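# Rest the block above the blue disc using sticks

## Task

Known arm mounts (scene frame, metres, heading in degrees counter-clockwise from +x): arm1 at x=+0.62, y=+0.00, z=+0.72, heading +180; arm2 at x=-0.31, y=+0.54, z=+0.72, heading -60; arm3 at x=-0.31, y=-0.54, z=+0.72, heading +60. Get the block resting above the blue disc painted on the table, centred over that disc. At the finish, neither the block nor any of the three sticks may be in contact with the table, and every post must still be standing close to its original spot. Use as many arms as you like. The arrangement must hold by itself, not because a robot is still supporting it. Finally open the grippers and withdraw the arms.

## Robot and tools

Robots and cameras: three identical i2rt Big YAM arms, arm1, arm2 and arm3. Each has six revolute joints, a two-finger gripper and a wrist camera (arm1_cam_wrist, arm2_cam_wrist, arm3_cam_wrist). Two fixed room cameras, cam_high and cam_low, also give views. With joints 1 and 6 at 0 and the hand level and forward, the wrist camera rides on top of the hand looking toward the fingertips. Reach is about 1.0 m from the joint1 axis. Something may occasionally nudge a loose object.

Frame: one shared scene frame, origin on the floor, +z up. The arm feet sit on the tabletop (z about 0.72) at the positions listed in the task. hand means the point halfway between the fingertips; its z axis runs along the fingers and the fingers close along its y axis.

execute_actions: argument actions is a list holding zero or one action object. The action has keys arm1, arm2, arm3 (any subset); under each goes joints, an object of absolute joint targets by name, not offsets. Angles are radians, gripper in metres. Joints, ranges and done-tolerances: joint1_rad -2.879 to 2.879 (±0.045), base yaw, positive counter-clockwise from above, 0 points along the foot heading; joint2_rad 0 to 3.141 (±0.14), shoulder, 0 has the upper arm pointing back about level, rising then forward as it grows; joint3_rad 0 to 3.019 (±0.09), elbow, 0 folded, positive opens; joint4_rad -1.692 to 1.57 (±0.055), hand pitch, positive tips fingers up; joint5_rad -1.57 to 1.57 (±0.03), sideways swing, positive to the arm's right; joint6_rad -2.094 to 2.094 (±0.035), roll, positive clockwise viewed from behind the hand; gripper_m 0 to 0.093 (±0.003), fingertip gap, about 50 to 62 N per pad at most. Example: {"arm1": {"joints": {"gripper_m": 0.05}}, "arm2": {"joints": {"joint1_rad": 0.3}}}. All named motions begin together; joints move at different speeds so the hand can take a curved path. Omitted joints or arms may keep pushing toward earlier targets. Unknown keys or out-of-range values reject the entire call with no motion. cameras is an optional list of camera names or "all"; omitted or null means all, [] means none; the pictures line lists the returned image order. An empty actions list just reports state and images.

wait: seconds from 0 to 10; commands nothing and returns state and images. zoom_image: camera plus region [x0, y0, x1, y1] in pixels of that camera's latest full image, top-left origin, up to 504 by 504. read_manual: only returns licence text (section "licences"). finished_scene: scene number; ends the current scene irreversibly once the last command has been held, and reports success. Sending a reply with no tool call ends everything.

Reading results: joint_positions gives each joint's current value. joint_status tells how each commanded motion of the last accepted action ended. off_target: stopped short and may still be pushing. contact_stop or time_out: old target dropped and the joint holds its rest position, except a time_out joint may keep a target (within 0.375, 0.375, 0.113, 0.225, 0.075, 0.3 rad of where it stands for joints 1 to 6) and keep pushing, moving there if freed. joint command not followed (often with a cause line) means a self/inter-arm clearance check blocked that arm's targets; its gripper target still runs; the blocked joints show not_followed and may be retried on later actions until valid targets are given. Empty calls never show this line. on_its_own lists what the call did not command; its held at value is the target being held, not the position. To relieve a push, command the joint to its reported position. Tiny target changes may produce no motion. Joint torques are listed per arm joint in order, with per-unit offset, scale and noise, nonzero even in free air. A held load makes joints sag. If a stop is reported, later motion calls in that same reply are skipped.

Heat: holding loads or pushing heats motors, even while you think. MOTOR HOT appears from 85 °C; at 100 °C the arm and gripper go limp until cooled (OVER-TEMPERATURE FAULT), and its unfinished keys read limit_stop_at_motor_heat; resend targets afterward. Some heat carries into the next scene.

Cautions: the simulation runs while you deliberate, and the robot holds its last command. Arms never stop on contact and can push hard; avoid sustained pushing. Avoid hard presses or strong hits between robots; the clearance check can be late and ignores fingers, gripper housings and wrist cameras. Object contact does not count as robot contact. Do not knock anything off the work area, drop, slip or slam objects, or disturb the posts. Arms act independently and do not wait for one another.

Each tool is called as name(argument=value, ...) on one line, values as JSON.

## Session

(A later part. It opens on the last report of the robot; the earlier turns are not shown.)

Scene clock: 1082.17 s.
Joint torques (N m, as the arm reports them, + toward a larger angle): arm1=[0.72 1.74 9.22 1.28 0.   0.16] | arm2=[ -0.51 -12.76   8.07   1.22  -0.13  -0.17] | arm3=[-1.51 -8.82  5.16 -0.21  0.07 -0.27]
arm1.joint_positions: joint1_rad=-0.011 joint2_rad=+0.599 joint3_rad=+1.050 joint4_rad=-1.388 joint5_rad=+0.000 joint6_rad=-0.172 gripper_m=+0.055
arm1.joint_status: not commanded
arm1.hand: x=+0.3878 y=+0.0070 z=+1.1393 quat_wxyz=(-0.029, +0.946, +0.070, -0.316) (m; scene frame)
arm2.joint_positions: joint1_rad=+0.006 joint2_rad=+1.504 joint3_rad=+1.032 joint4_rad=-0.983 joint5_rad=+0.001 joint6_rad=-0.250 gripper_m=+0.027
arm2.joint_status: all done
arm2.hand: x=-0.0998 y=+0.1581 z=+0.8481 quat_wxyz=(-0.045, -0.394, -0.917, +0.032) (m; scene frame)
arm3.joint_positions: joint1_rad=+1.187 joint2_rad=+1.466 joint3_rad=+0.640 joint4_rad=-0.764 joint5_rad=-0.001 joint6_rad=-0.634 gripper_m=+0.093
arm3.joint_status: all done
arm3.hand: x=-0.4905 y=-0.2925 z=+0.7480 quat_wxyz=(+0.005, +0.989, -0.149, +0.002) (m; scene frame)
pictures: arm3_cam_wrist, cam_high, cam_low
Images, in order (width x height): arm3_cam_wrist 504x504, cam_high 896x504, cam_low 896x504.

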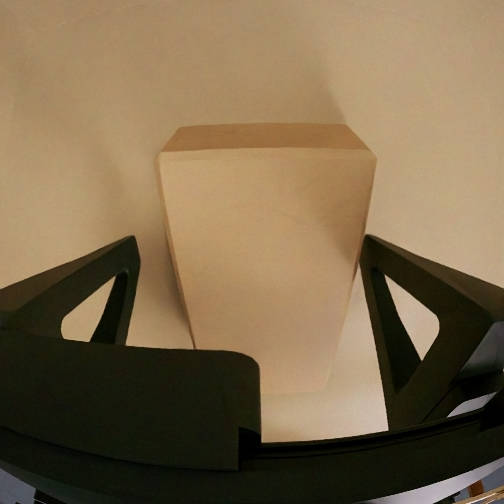

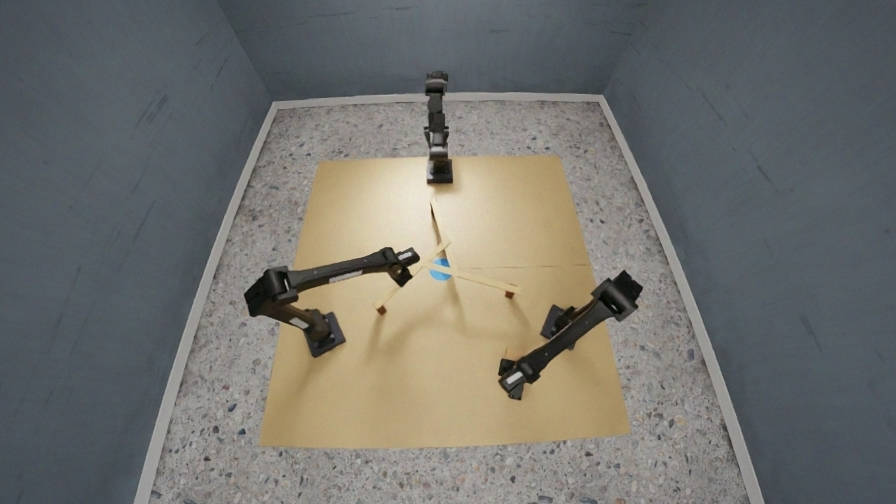

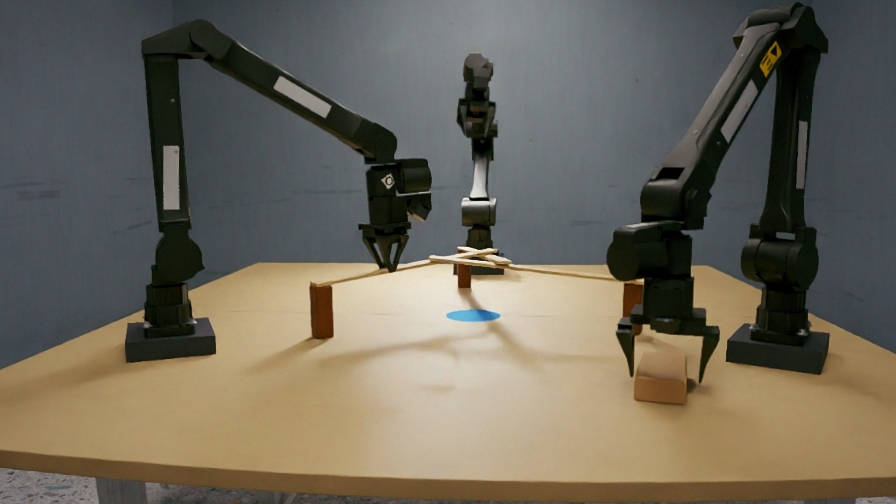

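execute_actions(actions=[{"arm2":{"joints":{"joint4_rad":-1.02}},"arm3":{"joints":{"gripper_m":0.04}}}], cameras=["arm3_cam_wrist","cam_low"])

zoom_image(camera="cam_low", region=[290, 220, 570, 320])

Scene clock: 1114.27 s.
Joint torques (N m, as the arm reports them, + toward a larger angle): arm1=[0.72 1.77 9.24 1.29 0.   0.17] | arm2=[  0.14 -13.08   8.12  -0.35  -0.13  -0.16] | arm3=[-1.44 -8.86  5.2  -0.12  0.03 -0.22]
arm1.joint_positions: joint1_rad=-0.011 joint2_rad=+0.599 joint3_rad=+1.050 joint4_rad=-1.388 joint5_rad=+0.000 joint6_rad=-0.172 gripper_m=+0.055
arm1.joint_status: not commanded
arm1.hand: x=+0.3878 y=+0.0070 z=+1.1393 quat_wxyz=(-0.029, +0.946, +0.070, -0.316) (m; scene frame)
arm2.joint_positions: joint1_rad=+0.006 joint2_rad=+1.504 joint3_rad=+1.032 joint4_rad=-0.999 joint5_rad=+0.001 joint6_rad=-0.252 gripper_m=+0.027
arm2.joint_status: all done
arm2.hand: x=-0.1017 y=+0.1614 z=+0.8478 quat_wxyz=(-0.038, -0.394, -0.918, +0.027) (m; scene frame)
arm3.joint_positions: joint1_rad=+1.187 joint2_rad=+1.465 joint3_rad=+0.640 joint4_rad=-0.765 joint5_rad=+0.000 joint6_rad=-0.636 gripper_m=+0.069
arm3.joint_status: gripper_m off_target (ended at +0.069, target +0.040)
arm3.hand: x=-0.4902 y=-0.2926 z=+0.7482 quat_wxyz=(+0.005, +0.989, -0.149, +0.002) (m; scene frame)
pictures: arm3_cam_wrist, cam_low
Images, in order (width x height): arm3_cam_wrist 504x504, cam_low 896x504.

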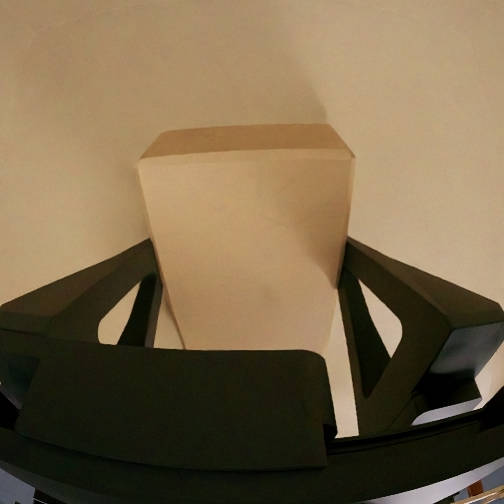

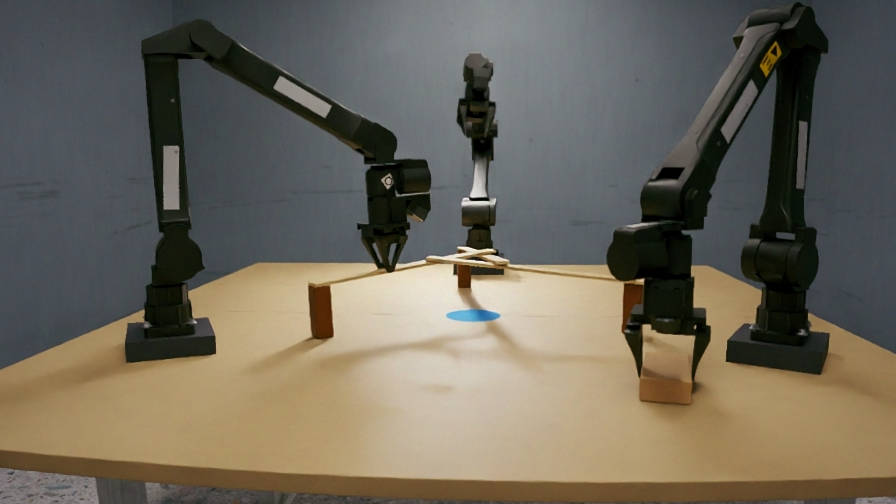

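Region (290, 220, 570, 320) of cam_low's 896x504 image, scaled by 1.800, with more detail than that image has; it fills the top 180 rows of this view, and the rest is white.

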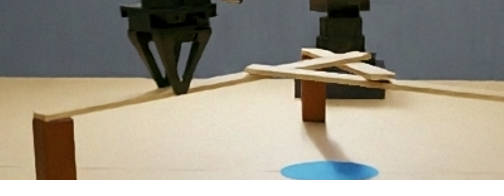

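zoom_image(camera="cam_low", region=[285, 265, 365, 345])

Region (285, 265, 365, 345) of cam_low's 896x504 image, scaled by 6.300, with more detail than that image has.

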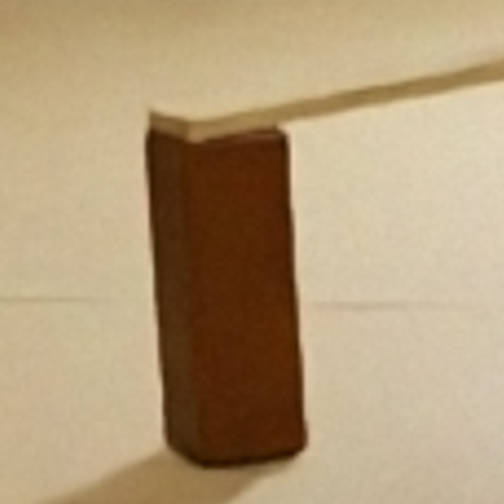

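execute_actions(actions=[{"arm2":{"joints":{"gripper_m":0.055}},"arm3":{"joints":{"joint1_rad":0.03,"joint2_rad":1.164,"joint3_rad":1.17,"joint4_rad":-1.59,"joint6_rad":-1.775}}}])

Scene clock: 1172.20 s.
Joint torques (N m, as the arm reports them, + toward a larger angle): arm1=[0.84 1.85 9.23 1.27 0.   0.16] | arm2=[ -0.06 -13.03   8.13  -0.23  -0.13  -0.14] | arm3=[-2.73 -7.16 10.18 -0.42 -0.04 -0.21]
arm1.joint_positions: joint1_rad=-0.011 joint2_rad=+0.599 joint3_rad=+1.050 joint4_rad=-1.388 joint5_rad=+0.000 joint6_rad=-0.172 gripper_m=+0.055
arm1.joint_status: not commanded
arm1.hand: x=+0.3878 y=+0.0070 z=+1.1393 quat_wxyz=(-0.029, +0.946, +0.070, -0.316) (m; scene frame)
arm2.joint_positions: joint1_rad=+0.006 joint2_rad=+1.504 joint3_rad=+1.032 joint4_rad=-1.000 joint5_rad=+0.001 joint6_rad=-0.252 gripper_m=+0.055
arm2.joint_status: all done
arm2.hand: x=-0.1018 y=+0.1618 z=+0.8477 quat_wxyz=(-0.038, -0.394, -0.918, +0.026) (m; scene frame)
arm3.joint_positions: joint1_rad=+0.037 joint2_rad=+1.169 joint3_rad=+1.130 joint4_rad=-1.582 joint5_rad=+0.001 joint6_rad=-1.758 gripper_m=+0.069
arm3.joint_status: all done
arm3.hand: x=-0.1573 y=-0.2724 z=+1.0027 quat_wxyz=(+0.022, +0.986, -0.162, -0.013) (m; scene frame)
pictures: arm1_cam_wrist, arm2_cam_wrist, arm3_cam_wrist, cam_high, cam_low
Images, in order (width x height): arm1_cam_wrist 504x504, arm2_cam_wrist 504x504, arm3_cam_wrist 504x504, cam_high 896x504, cam_low 896x504.

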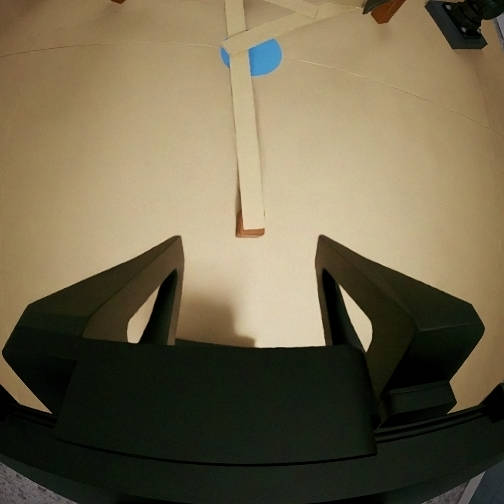

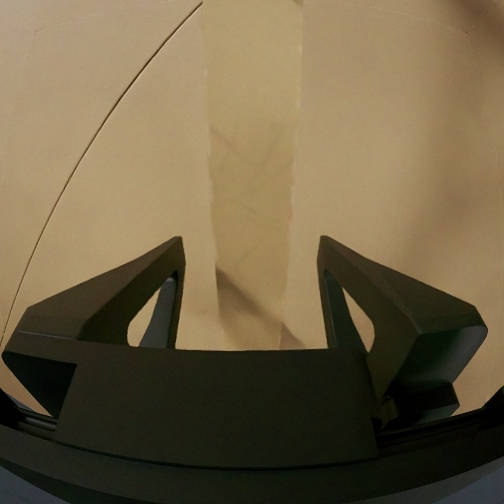

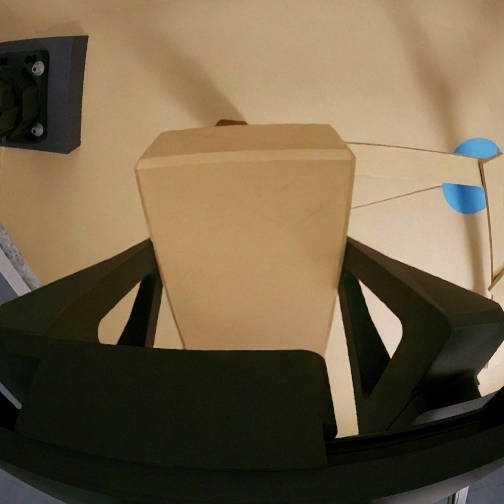

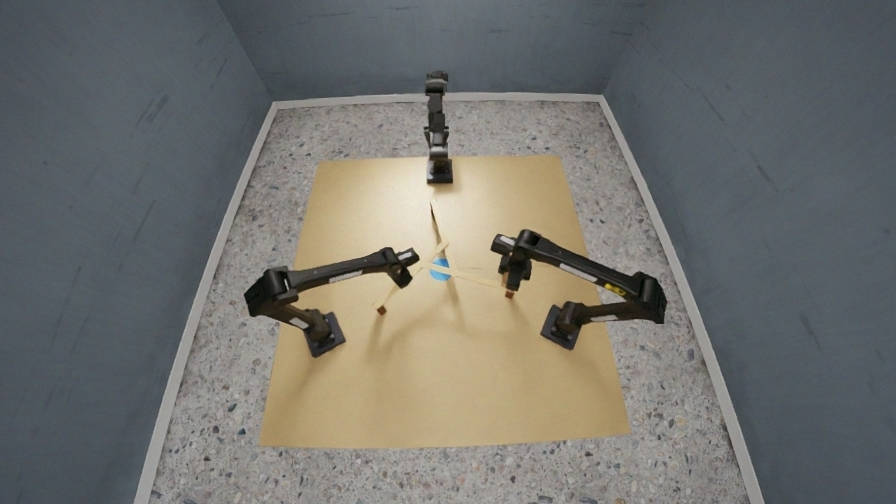

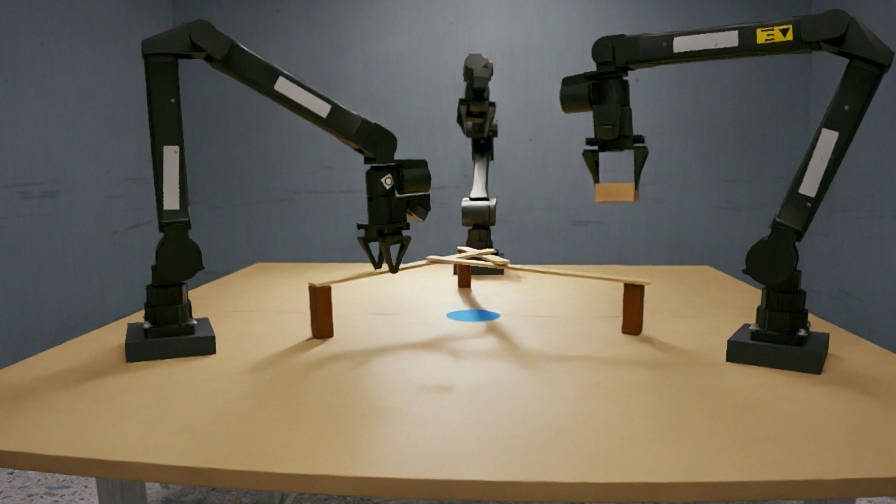

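execute_actions(actions=[{"arm2":{"joints":{"joint2_rad":0.45,"joint3_rad":1.04,"joint4_rad":-1.4}},"arm3":{"joints":{"joint2_rad":2.03,"joint3_rad":2.065,"joint4_rad":-1.585}}}])

Scene clock: 1180.40 s.
Joint torques (N m, as the arm reports them, + toward a larger angle): arm1=[0.74 1.74 9.23 1.3  0.   0.16] | arm2=[-0.21  1.34  9.35  0.8  -0.12 -0.15] | arm3=[ -2.56 -23.11  11.66  -0.18   0.01  -0.26]
arm1.joint_positions: joint1_rad=-0.011 joint2_rad=+0.599 joint3_rad=+1.050 joint4_rad=-1.388 joint5_rad=+0.000 joint6_rad=-0.172 gripper_m=+0.055
arm1.joint_status: not commanded
arm1.hand: x=+0.3878 y=+0.0070 z=+1.1393 quat_wxyz=(-0.029, +0.946, +0.070, -0.316) (m; scene frame)
arm2.joint_positions: joint1_rad=+0.006 joint2_rad=+0.445 joint3_rad=+1.032 joint4_rad=-1.380 joint5_rad=+0.001 joint6_rad=-0.252 gripper_m=+0.055
arm2.joint_status: all done
arm2.hand: x=-0.2137 y=+0.3592 z=+1.1458 quat_wxyz=(-0.299, -0.366, -0.851, +0.228) (m; scene frame)
arm3.joint_positions: joint1_rad=+0.037 joint2_rad=+2.062 joint3_rad=+2.005 joint4_rad=-1.582 joint5_rad=+0.001 joint6_rad=-1.759 gripper_m=+0.069
arm3.joint_status: all done
arm3.hand: x=-0.0012 y=+0.0063 z=+0.9235 quat_wxyz=(+0.030, +0.986, -0.161, -0.016) (m; scene frame)
pictures: arm1_cam_wrist, arm2_cam_wrist, arm3_cam_wrist, cam_high, cam_low
Images, in order (width x height): arm1_cam_wrist 504x504, arm2_cam_wrist 504x504, arm3_cam_wrist 504x504, cam_high 896x504, cam_low 896x504.

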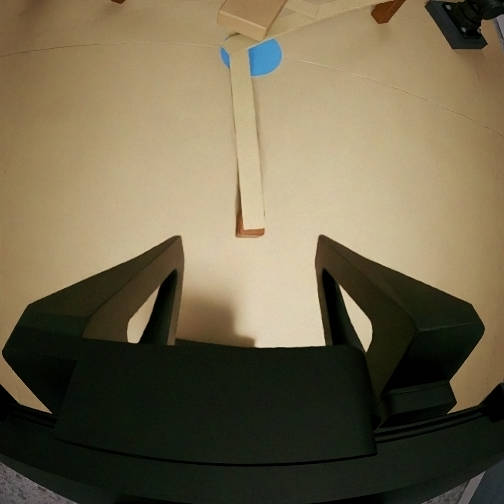

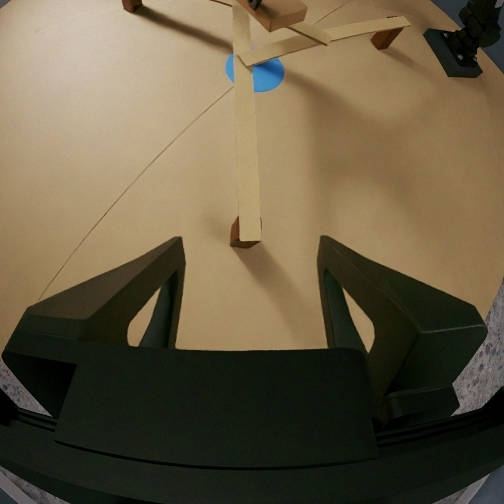

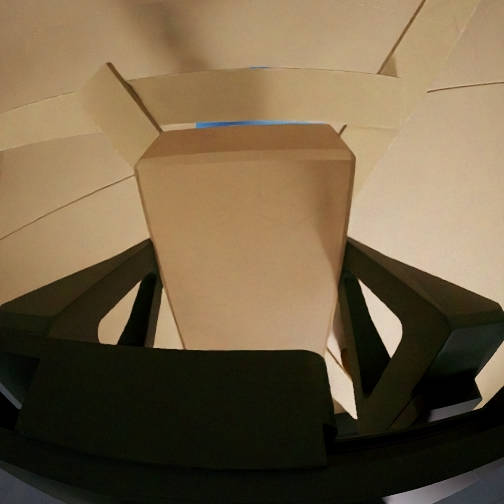

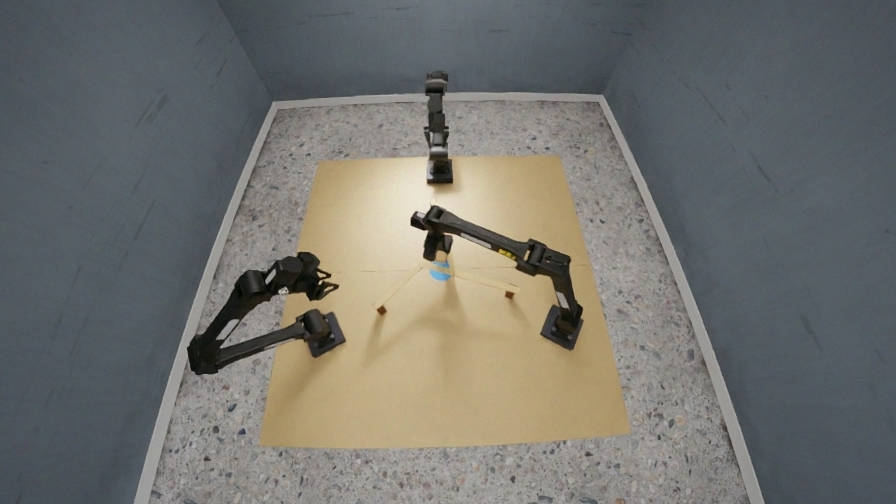

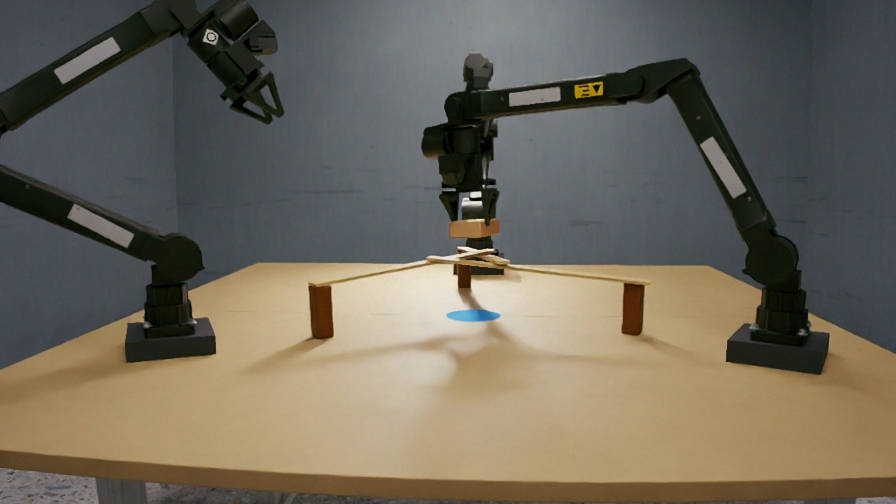

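execute_actions(actions=[{"arm3":{"joints":{"joint1_rad":0.054,"joint3_rad":1.918,"joint4_rad":-1.417}}}], cameras=["arm3_cam_wrist","cam_high","cam_low","arm1_cam_wrist","arm2_cam_wrist"])

zoom_image(camera="cam_low", region=[410, 190, 540, 330])

Scene clock: 1194.70 s.
Joint torques (N m, as the arm reports them, + toward a larger angle): arm1=[0.77 1.67 9.24 1.26 0.   0.15] | arm2=[-0.08  1.25  9.38  0.84 -0.12 -0.13] | arm3=[ -0.6  -22.18   8.22   0.42  -0.02  -0.25]
arm1.joint_positions: joint1_rad=-0.011 joint2_rad=+0.599 joint3_rad=+1.050 joint4_rad=-1.388 joint5_rad=+0.000 joint6_rad=-0.172 gripper_m=+0.055
arm1.joint_status: not commanded
arm1.hand: x=+0.3878 y=+0.0070 z=+1.1393 quat_wxyz=(-0.029, +0.946, +0.070, -0.316) (m; scene frame)
arm2.joint_positions: joint1_rad=+0.006 joint2_rad=+0.445 joint3_rad=+1.032 joint4_rad=-1.380 joint5_rad=+0.001 joint6_rad=-0.252 gripper_m=+0.055
arm2.joint_status: not commanded
arm2.hand: x=-0.2137 y=+0.3592 z=+1.1458 quat_wxyz=(-0.299, -0.366, -0.851, +0.228) (m; scene frame)
arm3.joint_positions: joint1_rad=+0.038 joint2_rad=+2.052 joint3_rad=+1.906 joint4_rad=-1.426 joint5_rad=+0.001 joint6_rad=-1.759 gripper_m=+0.069
arm3.joint_status: all done
arm3.hand: x=+0.0025 y=+0.0155 z=+0.8911 quat_wxyz=(-0.001, +0.987, -0.161, -0.005) (m; scene frame)
pictures: arm1_cam_wrist, arm2_cam_wrist, arm3_cam_wrist, cam_high, cam_low
Images, in order (width x height): arm1_cam_wrist 504x504, arm2_cam_wrist 504x504, arm3_cam_wrist 504x504, cam_high 896x504, cam_low 896x504.

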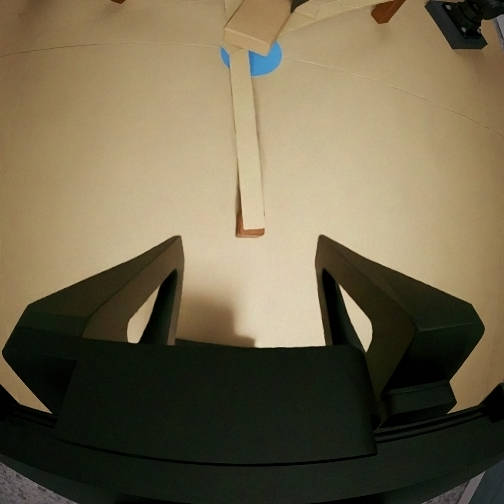

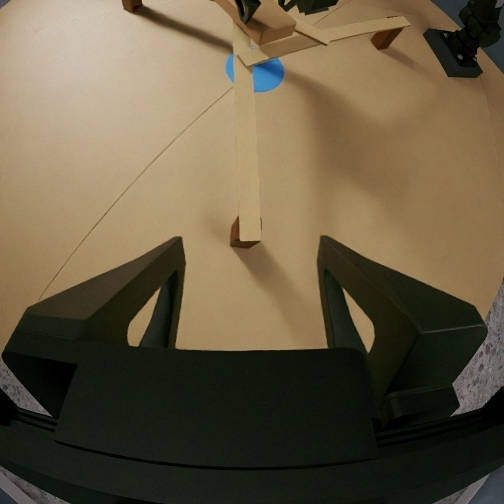

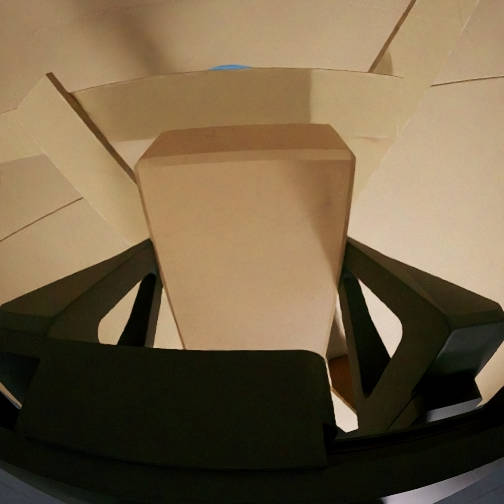

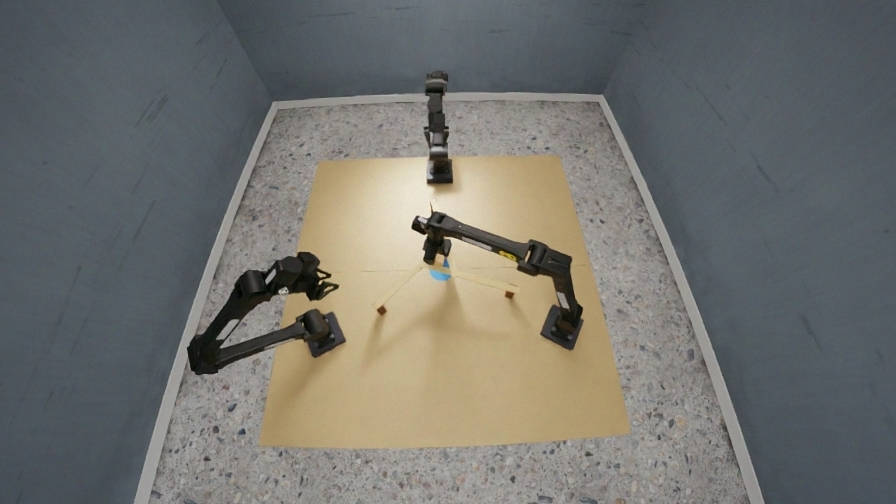

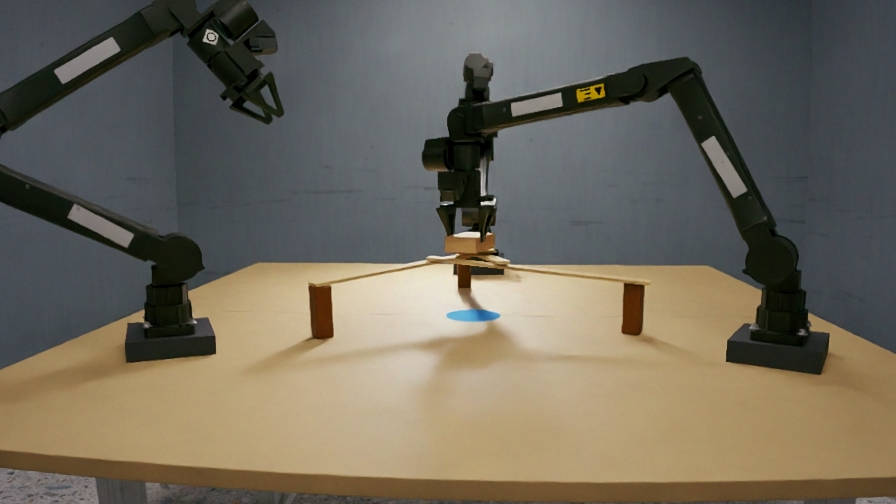

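Region (410, 190, 540, 330) of cam_low's 896x504 image, scaled by 3.600, with more detail than that image has; it fills the left 468 columns of this view, and the rest is white.

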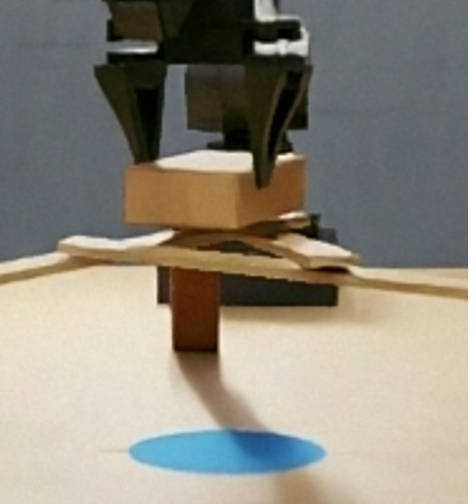

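execute_actions(actions=[{"arm3":{"joints":{"joint1_rad":0.068,"joint3_rad":1.873,"joint4_rad":-1.386}}}], cameras=["arm3_cam_wrist","cam_low"])

zoom_image(camera="cam_low", region=[410, 190, 540, 330])

Scene clock: 1211.00 s.
Joint torques (N m, as the arm reports them, + toward a larger angle): arm1=[0.78 1.8  9.22 1.26 0.   0.17] | arm2=[-0.21  1.46  9.34  0.83 -0.12 -0.14] | arm3=[ -0.78 -21.11   7.05   0.38  -0.22  -0.23]
arm1.joint_positions: joint1_rad=-0.011 joint2_rad=+0.599 joint3_rad=+1.050 joint4_rad=-1.388 joint5_rad=+0.000 joint6_rad=-0.172 gripper_m=+0.055
arm1.joint_status: not commanded
arm1.hand: x=+0.3878 y=+0.0070 z=+1.1393 quat_wxyz=(-0.029, +0.946, +0.070, -0.316) (m; scene frame)
arm2.joint_positions: joint1_rad=+0.006 joint2_rad=+0.445 joint3_rad=+1.032 joint4_rad=-1.380 joint5_rad=+0.001 joint6_rad=-0.252 gripper_m=+0.055
arm2.joint_status: not commanded
arm2.hand: x=-0.2137 y=+0.3592 z=+1.1458 quat_wxyz=(-0.299, -0.366, -0.851, +0.228) (m; scene frame)
arm3.joint_positions: joint1_rad=+0.053 joint2_rad=+2.046 joint3_rad=+1.875 joint4_rad=-1.393 joint5_rad=+0.006 joint6_rad=-1.762 gripper_m=+0.069
arm3.joint_status: all done
arm3.hand: x=-0.0059 y=+0.0187 z=+0.8833 quat_wxyz=(-0.004, +0.988, -0.152, -0.001) (m; scene frame)
pictures: arm3_cam_wrist, cam_low
Images, in order (width x height): arm3_cam_wrist 504x504, cam_low 896x504.

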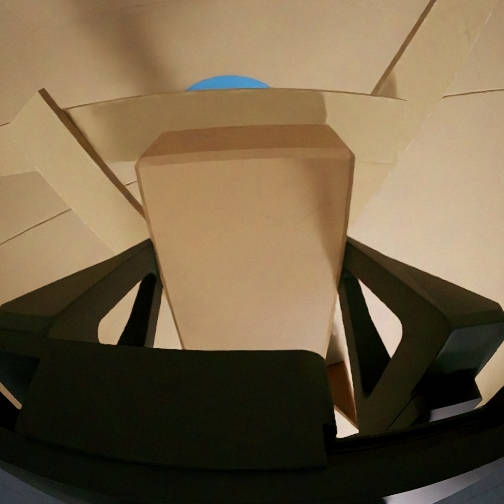

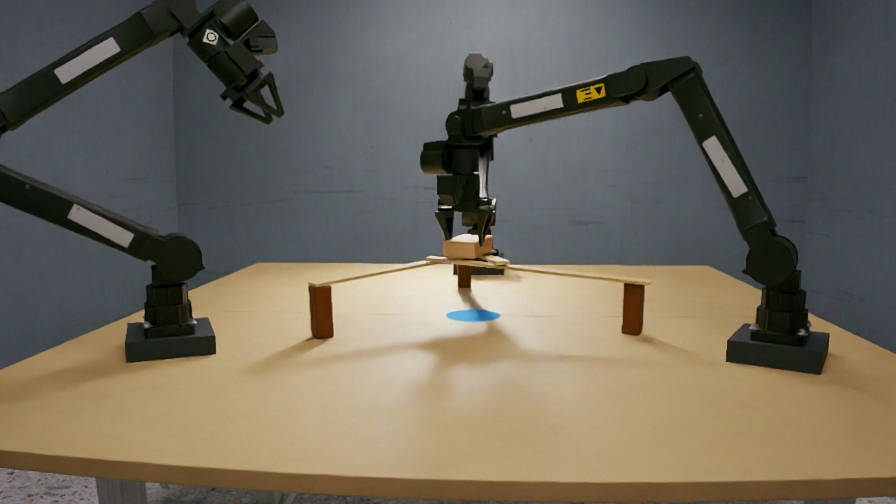

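Region (410, 190, 540, 330) of cam_low's 896x504 image, scaled by 3.600, with more detail than that image has; it fills the left 468 columns of this view, and the rest is white.

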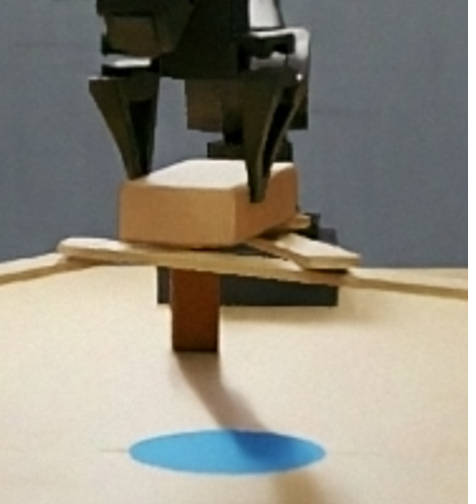

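execute_actions(actions=[{"arm3":{"joints":{"gripper_m":0.093}}}], cameras=["arm3_cam_wrist","cam_low"])

zoom_image(camera="cam_low", region=[410, 190, 540, 330])

Scene clock: 1218.10 s.
Joint torques (N m, as the arm reports them, + toward a larger angle): arm1=[0.81 1.76 9.23 1.29 0.   0.16] | arm2=[-0.2   1.29  9.35  0.83 -0.12 -0.15] | arm3=[ -0.97 -21.75   7.05   0.4   -0.21  -0.2 ]
arm1.joint_positions: joint1_rad=-0.011 joint2_rad=+0.599 joint3_rad=+1.050 joint4_rad=-1.388 joint5_rad=+0.000 joint6_rad=-0.172 gripper_m=+0.055
arm1.joint_status: not commanded
arm1.hand: x=+0.3878 y=+0.0070 z=+1.1393 quat_wxyz=(-0.029, +0.946, +0.070, -0.316) (m; scene frame)
arm2.joint_positions: joint1_rad=+0.006 joint2_rad=+0.445 joint3_rad=+1.032 joint4_rad=-1.380 joint5_rad=+0.001 joint6_rad=-0.252 gripper_m=+0.055
arm2.joint_status: not commanded
arm2.hand: x=-0.2137 y=+0.3592 z=+1.1458 quat_wxyz=(-0.299, -0.366, -0.851, +0.228) (m; scene frame)
arm3.joint_positions: joint1_rad=+0.053 joint2_rad=+2.046 joint3_rad=+1.875 joint4_rad=-1.393 joint5_rad=+0.005 joint6_rad=-1.762 gripper_m=+0.093
arm3.joint_status: all done
arm3.hand: x=-0.0060 y=+0.0188 z=+0.8835 quat_wxyz=(-0.005, +0.988, -0.152, -0.001) (m; scene frame)
pictures: arm3_cam_wrist, cam_low
Images, in order (width x height): arm3_cam_wrist 504x504, cam_low 896x504.

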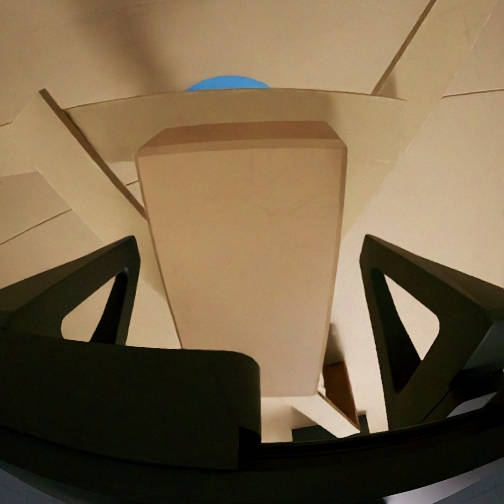

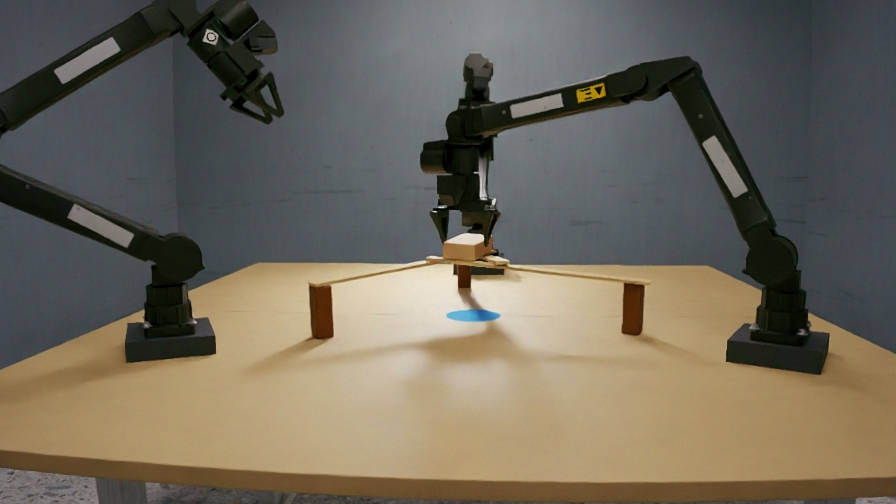

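Region (410, 190, 540, 330) of cam_low's 896x504 image, scaled by 3.600, with more detail than that image has; it fills the left 468 columns of this view, and the rest is white.

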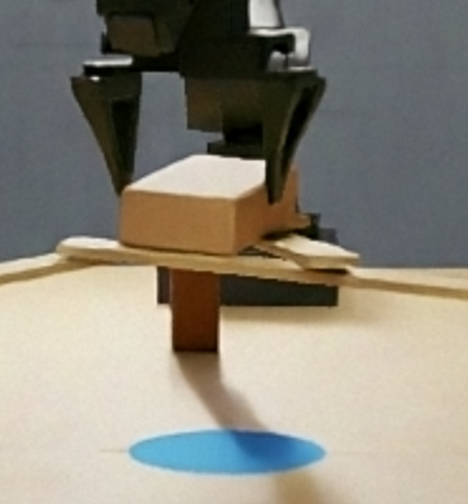

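execute_actions(actions=[{"arm3":{"joints":{"joint2_rad":0.7}}}])

zoom_image(camera="cam_high", region=[360, 180, 540, 330])

zoom_image(camera="cam_low", region=[290, 210, 670, 350])

Scene clock: 1233.37 s.
Joint torques (N m, as the arm reports them, + toward a larger angle): arm1=[0.77 1.78 9.22 1.28 0.   0.17] | arm2=[-0.12  1.34  9.36  0.79 -0.12 -0.14] | arm3=[-1.03  4.38  4.01  1.87 -0.08 -0.13]
arm1.joint_positions: joint1_rad=-0.011 joint2_rad=+0.599 joint3_rad=+1.050 joint4_rad=-1.388 joint5_rad=+0.000 joint6_rad=-0.172 gripper_m=+0.055
arm1.joint_status: not commanded
arm1.hand: x=+0.3878 y=+0.0070 z=+1.1393 quat_wxyz=(-0.029, +0.946, +0.070, -0.316) (m; scene frame)
arm2.joint_positions: joint1_rad=+0.006 joint2_rad=+0.445 joint3_rad=+1.032 joint4_rad=-1.380 joint5_rad=+0.001 joint6_rad=-0.252 gripper_m=+0.055
arm2.joint_status: not commanded
arm2.hand: x=-0.2137 y=+0.3592 z=+1.1458 quat_wxyz=(-0.299, -0.366, -0.851, +0.228) (m; scene frame)
arm3.joint_positions: joint1_rad=+0.053 joint2_rad=+0.704 joint3_rad=+1.874 joint4_rad=-1.385 joint5_rad=+0.004 joint6_rad=-1.762 gripper_m=+0.093
arm3.joint_status: all done
arm3.hand: x=-0.2234 y=-0.3955 z=+1.4842 quat_wxyz=(-0.592, +0.769, -0.123, +0.209) (m; scene frame)
pictures: arm1_cam_wrist, arm2_cam_wrist, arm3_cam_wrist, cam_high, cam_low
Images, in order (width x height): arm1_cam_wrist 504x504, arm2_cam_wrist 504x504, arm3_cam_wrist 504x504, cam_high 896x504, cam_low 896x504.

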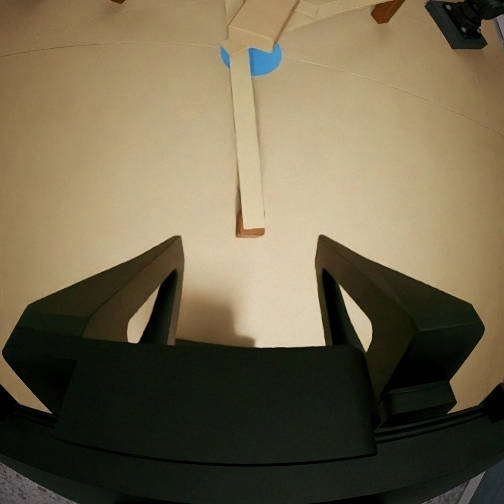

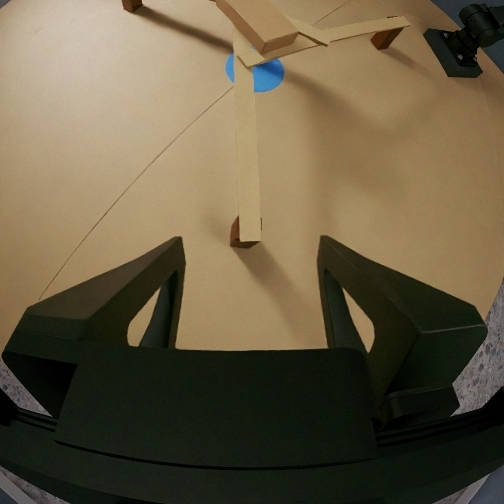

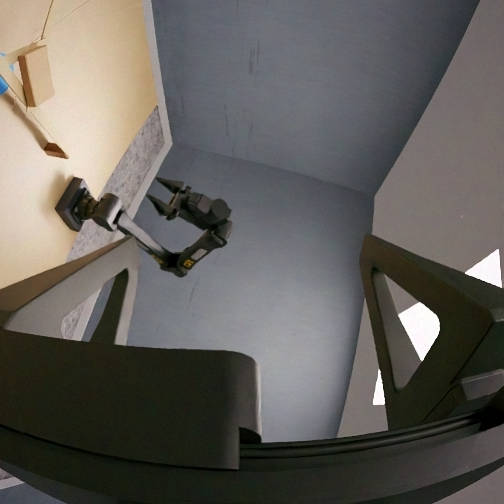

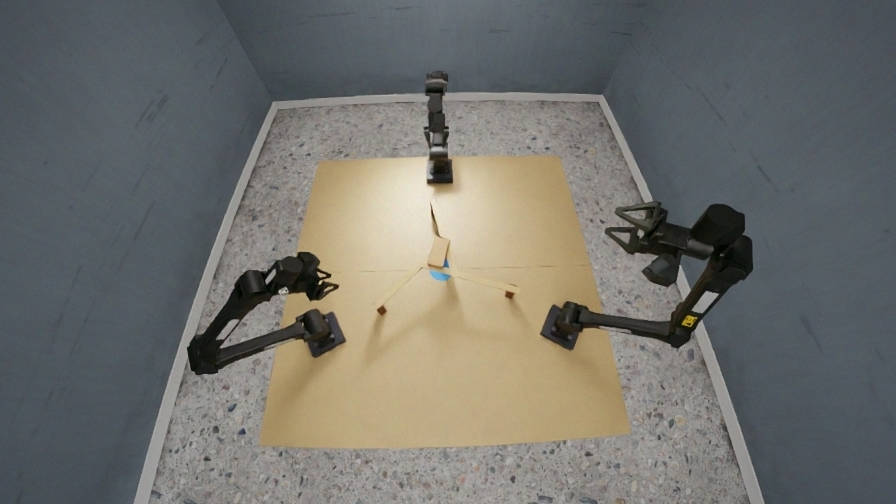

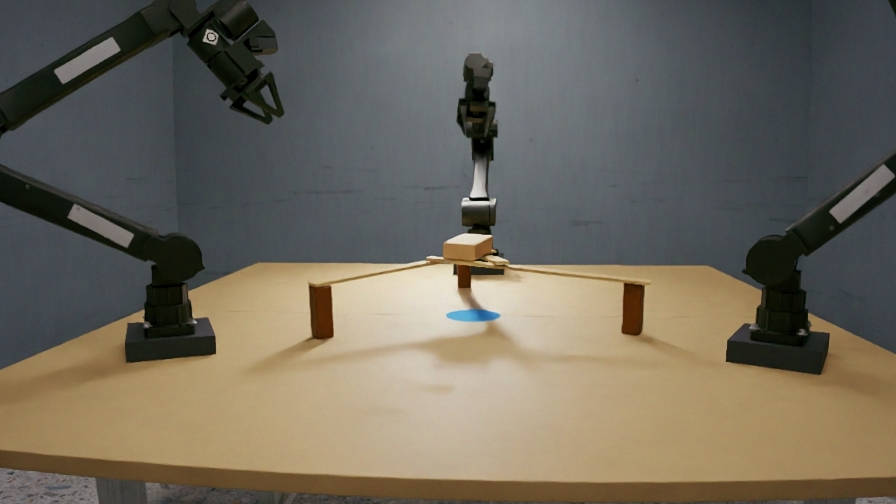

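Region (360, 180, 540, 330) of cam_high's 896x504 image, scaled by 2.800, with more detail than that image has.

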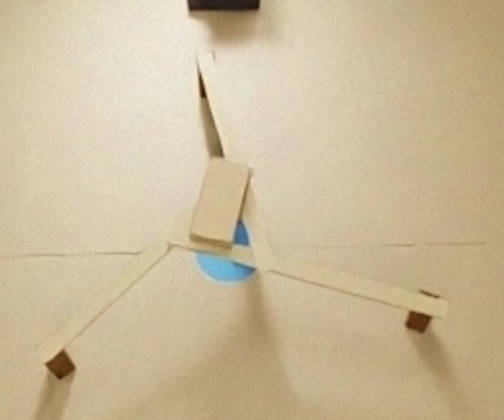

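Region (290, 210, 670, 350) of cam_low's 896x504 image, scaled by 1.326, with more detail than that image has; it fills the top 186 rows of this view, and the rest is white.

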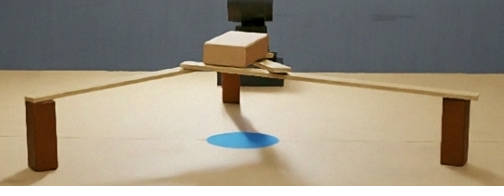

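finished_scene(scene=1)

The scene is finished: the task was done.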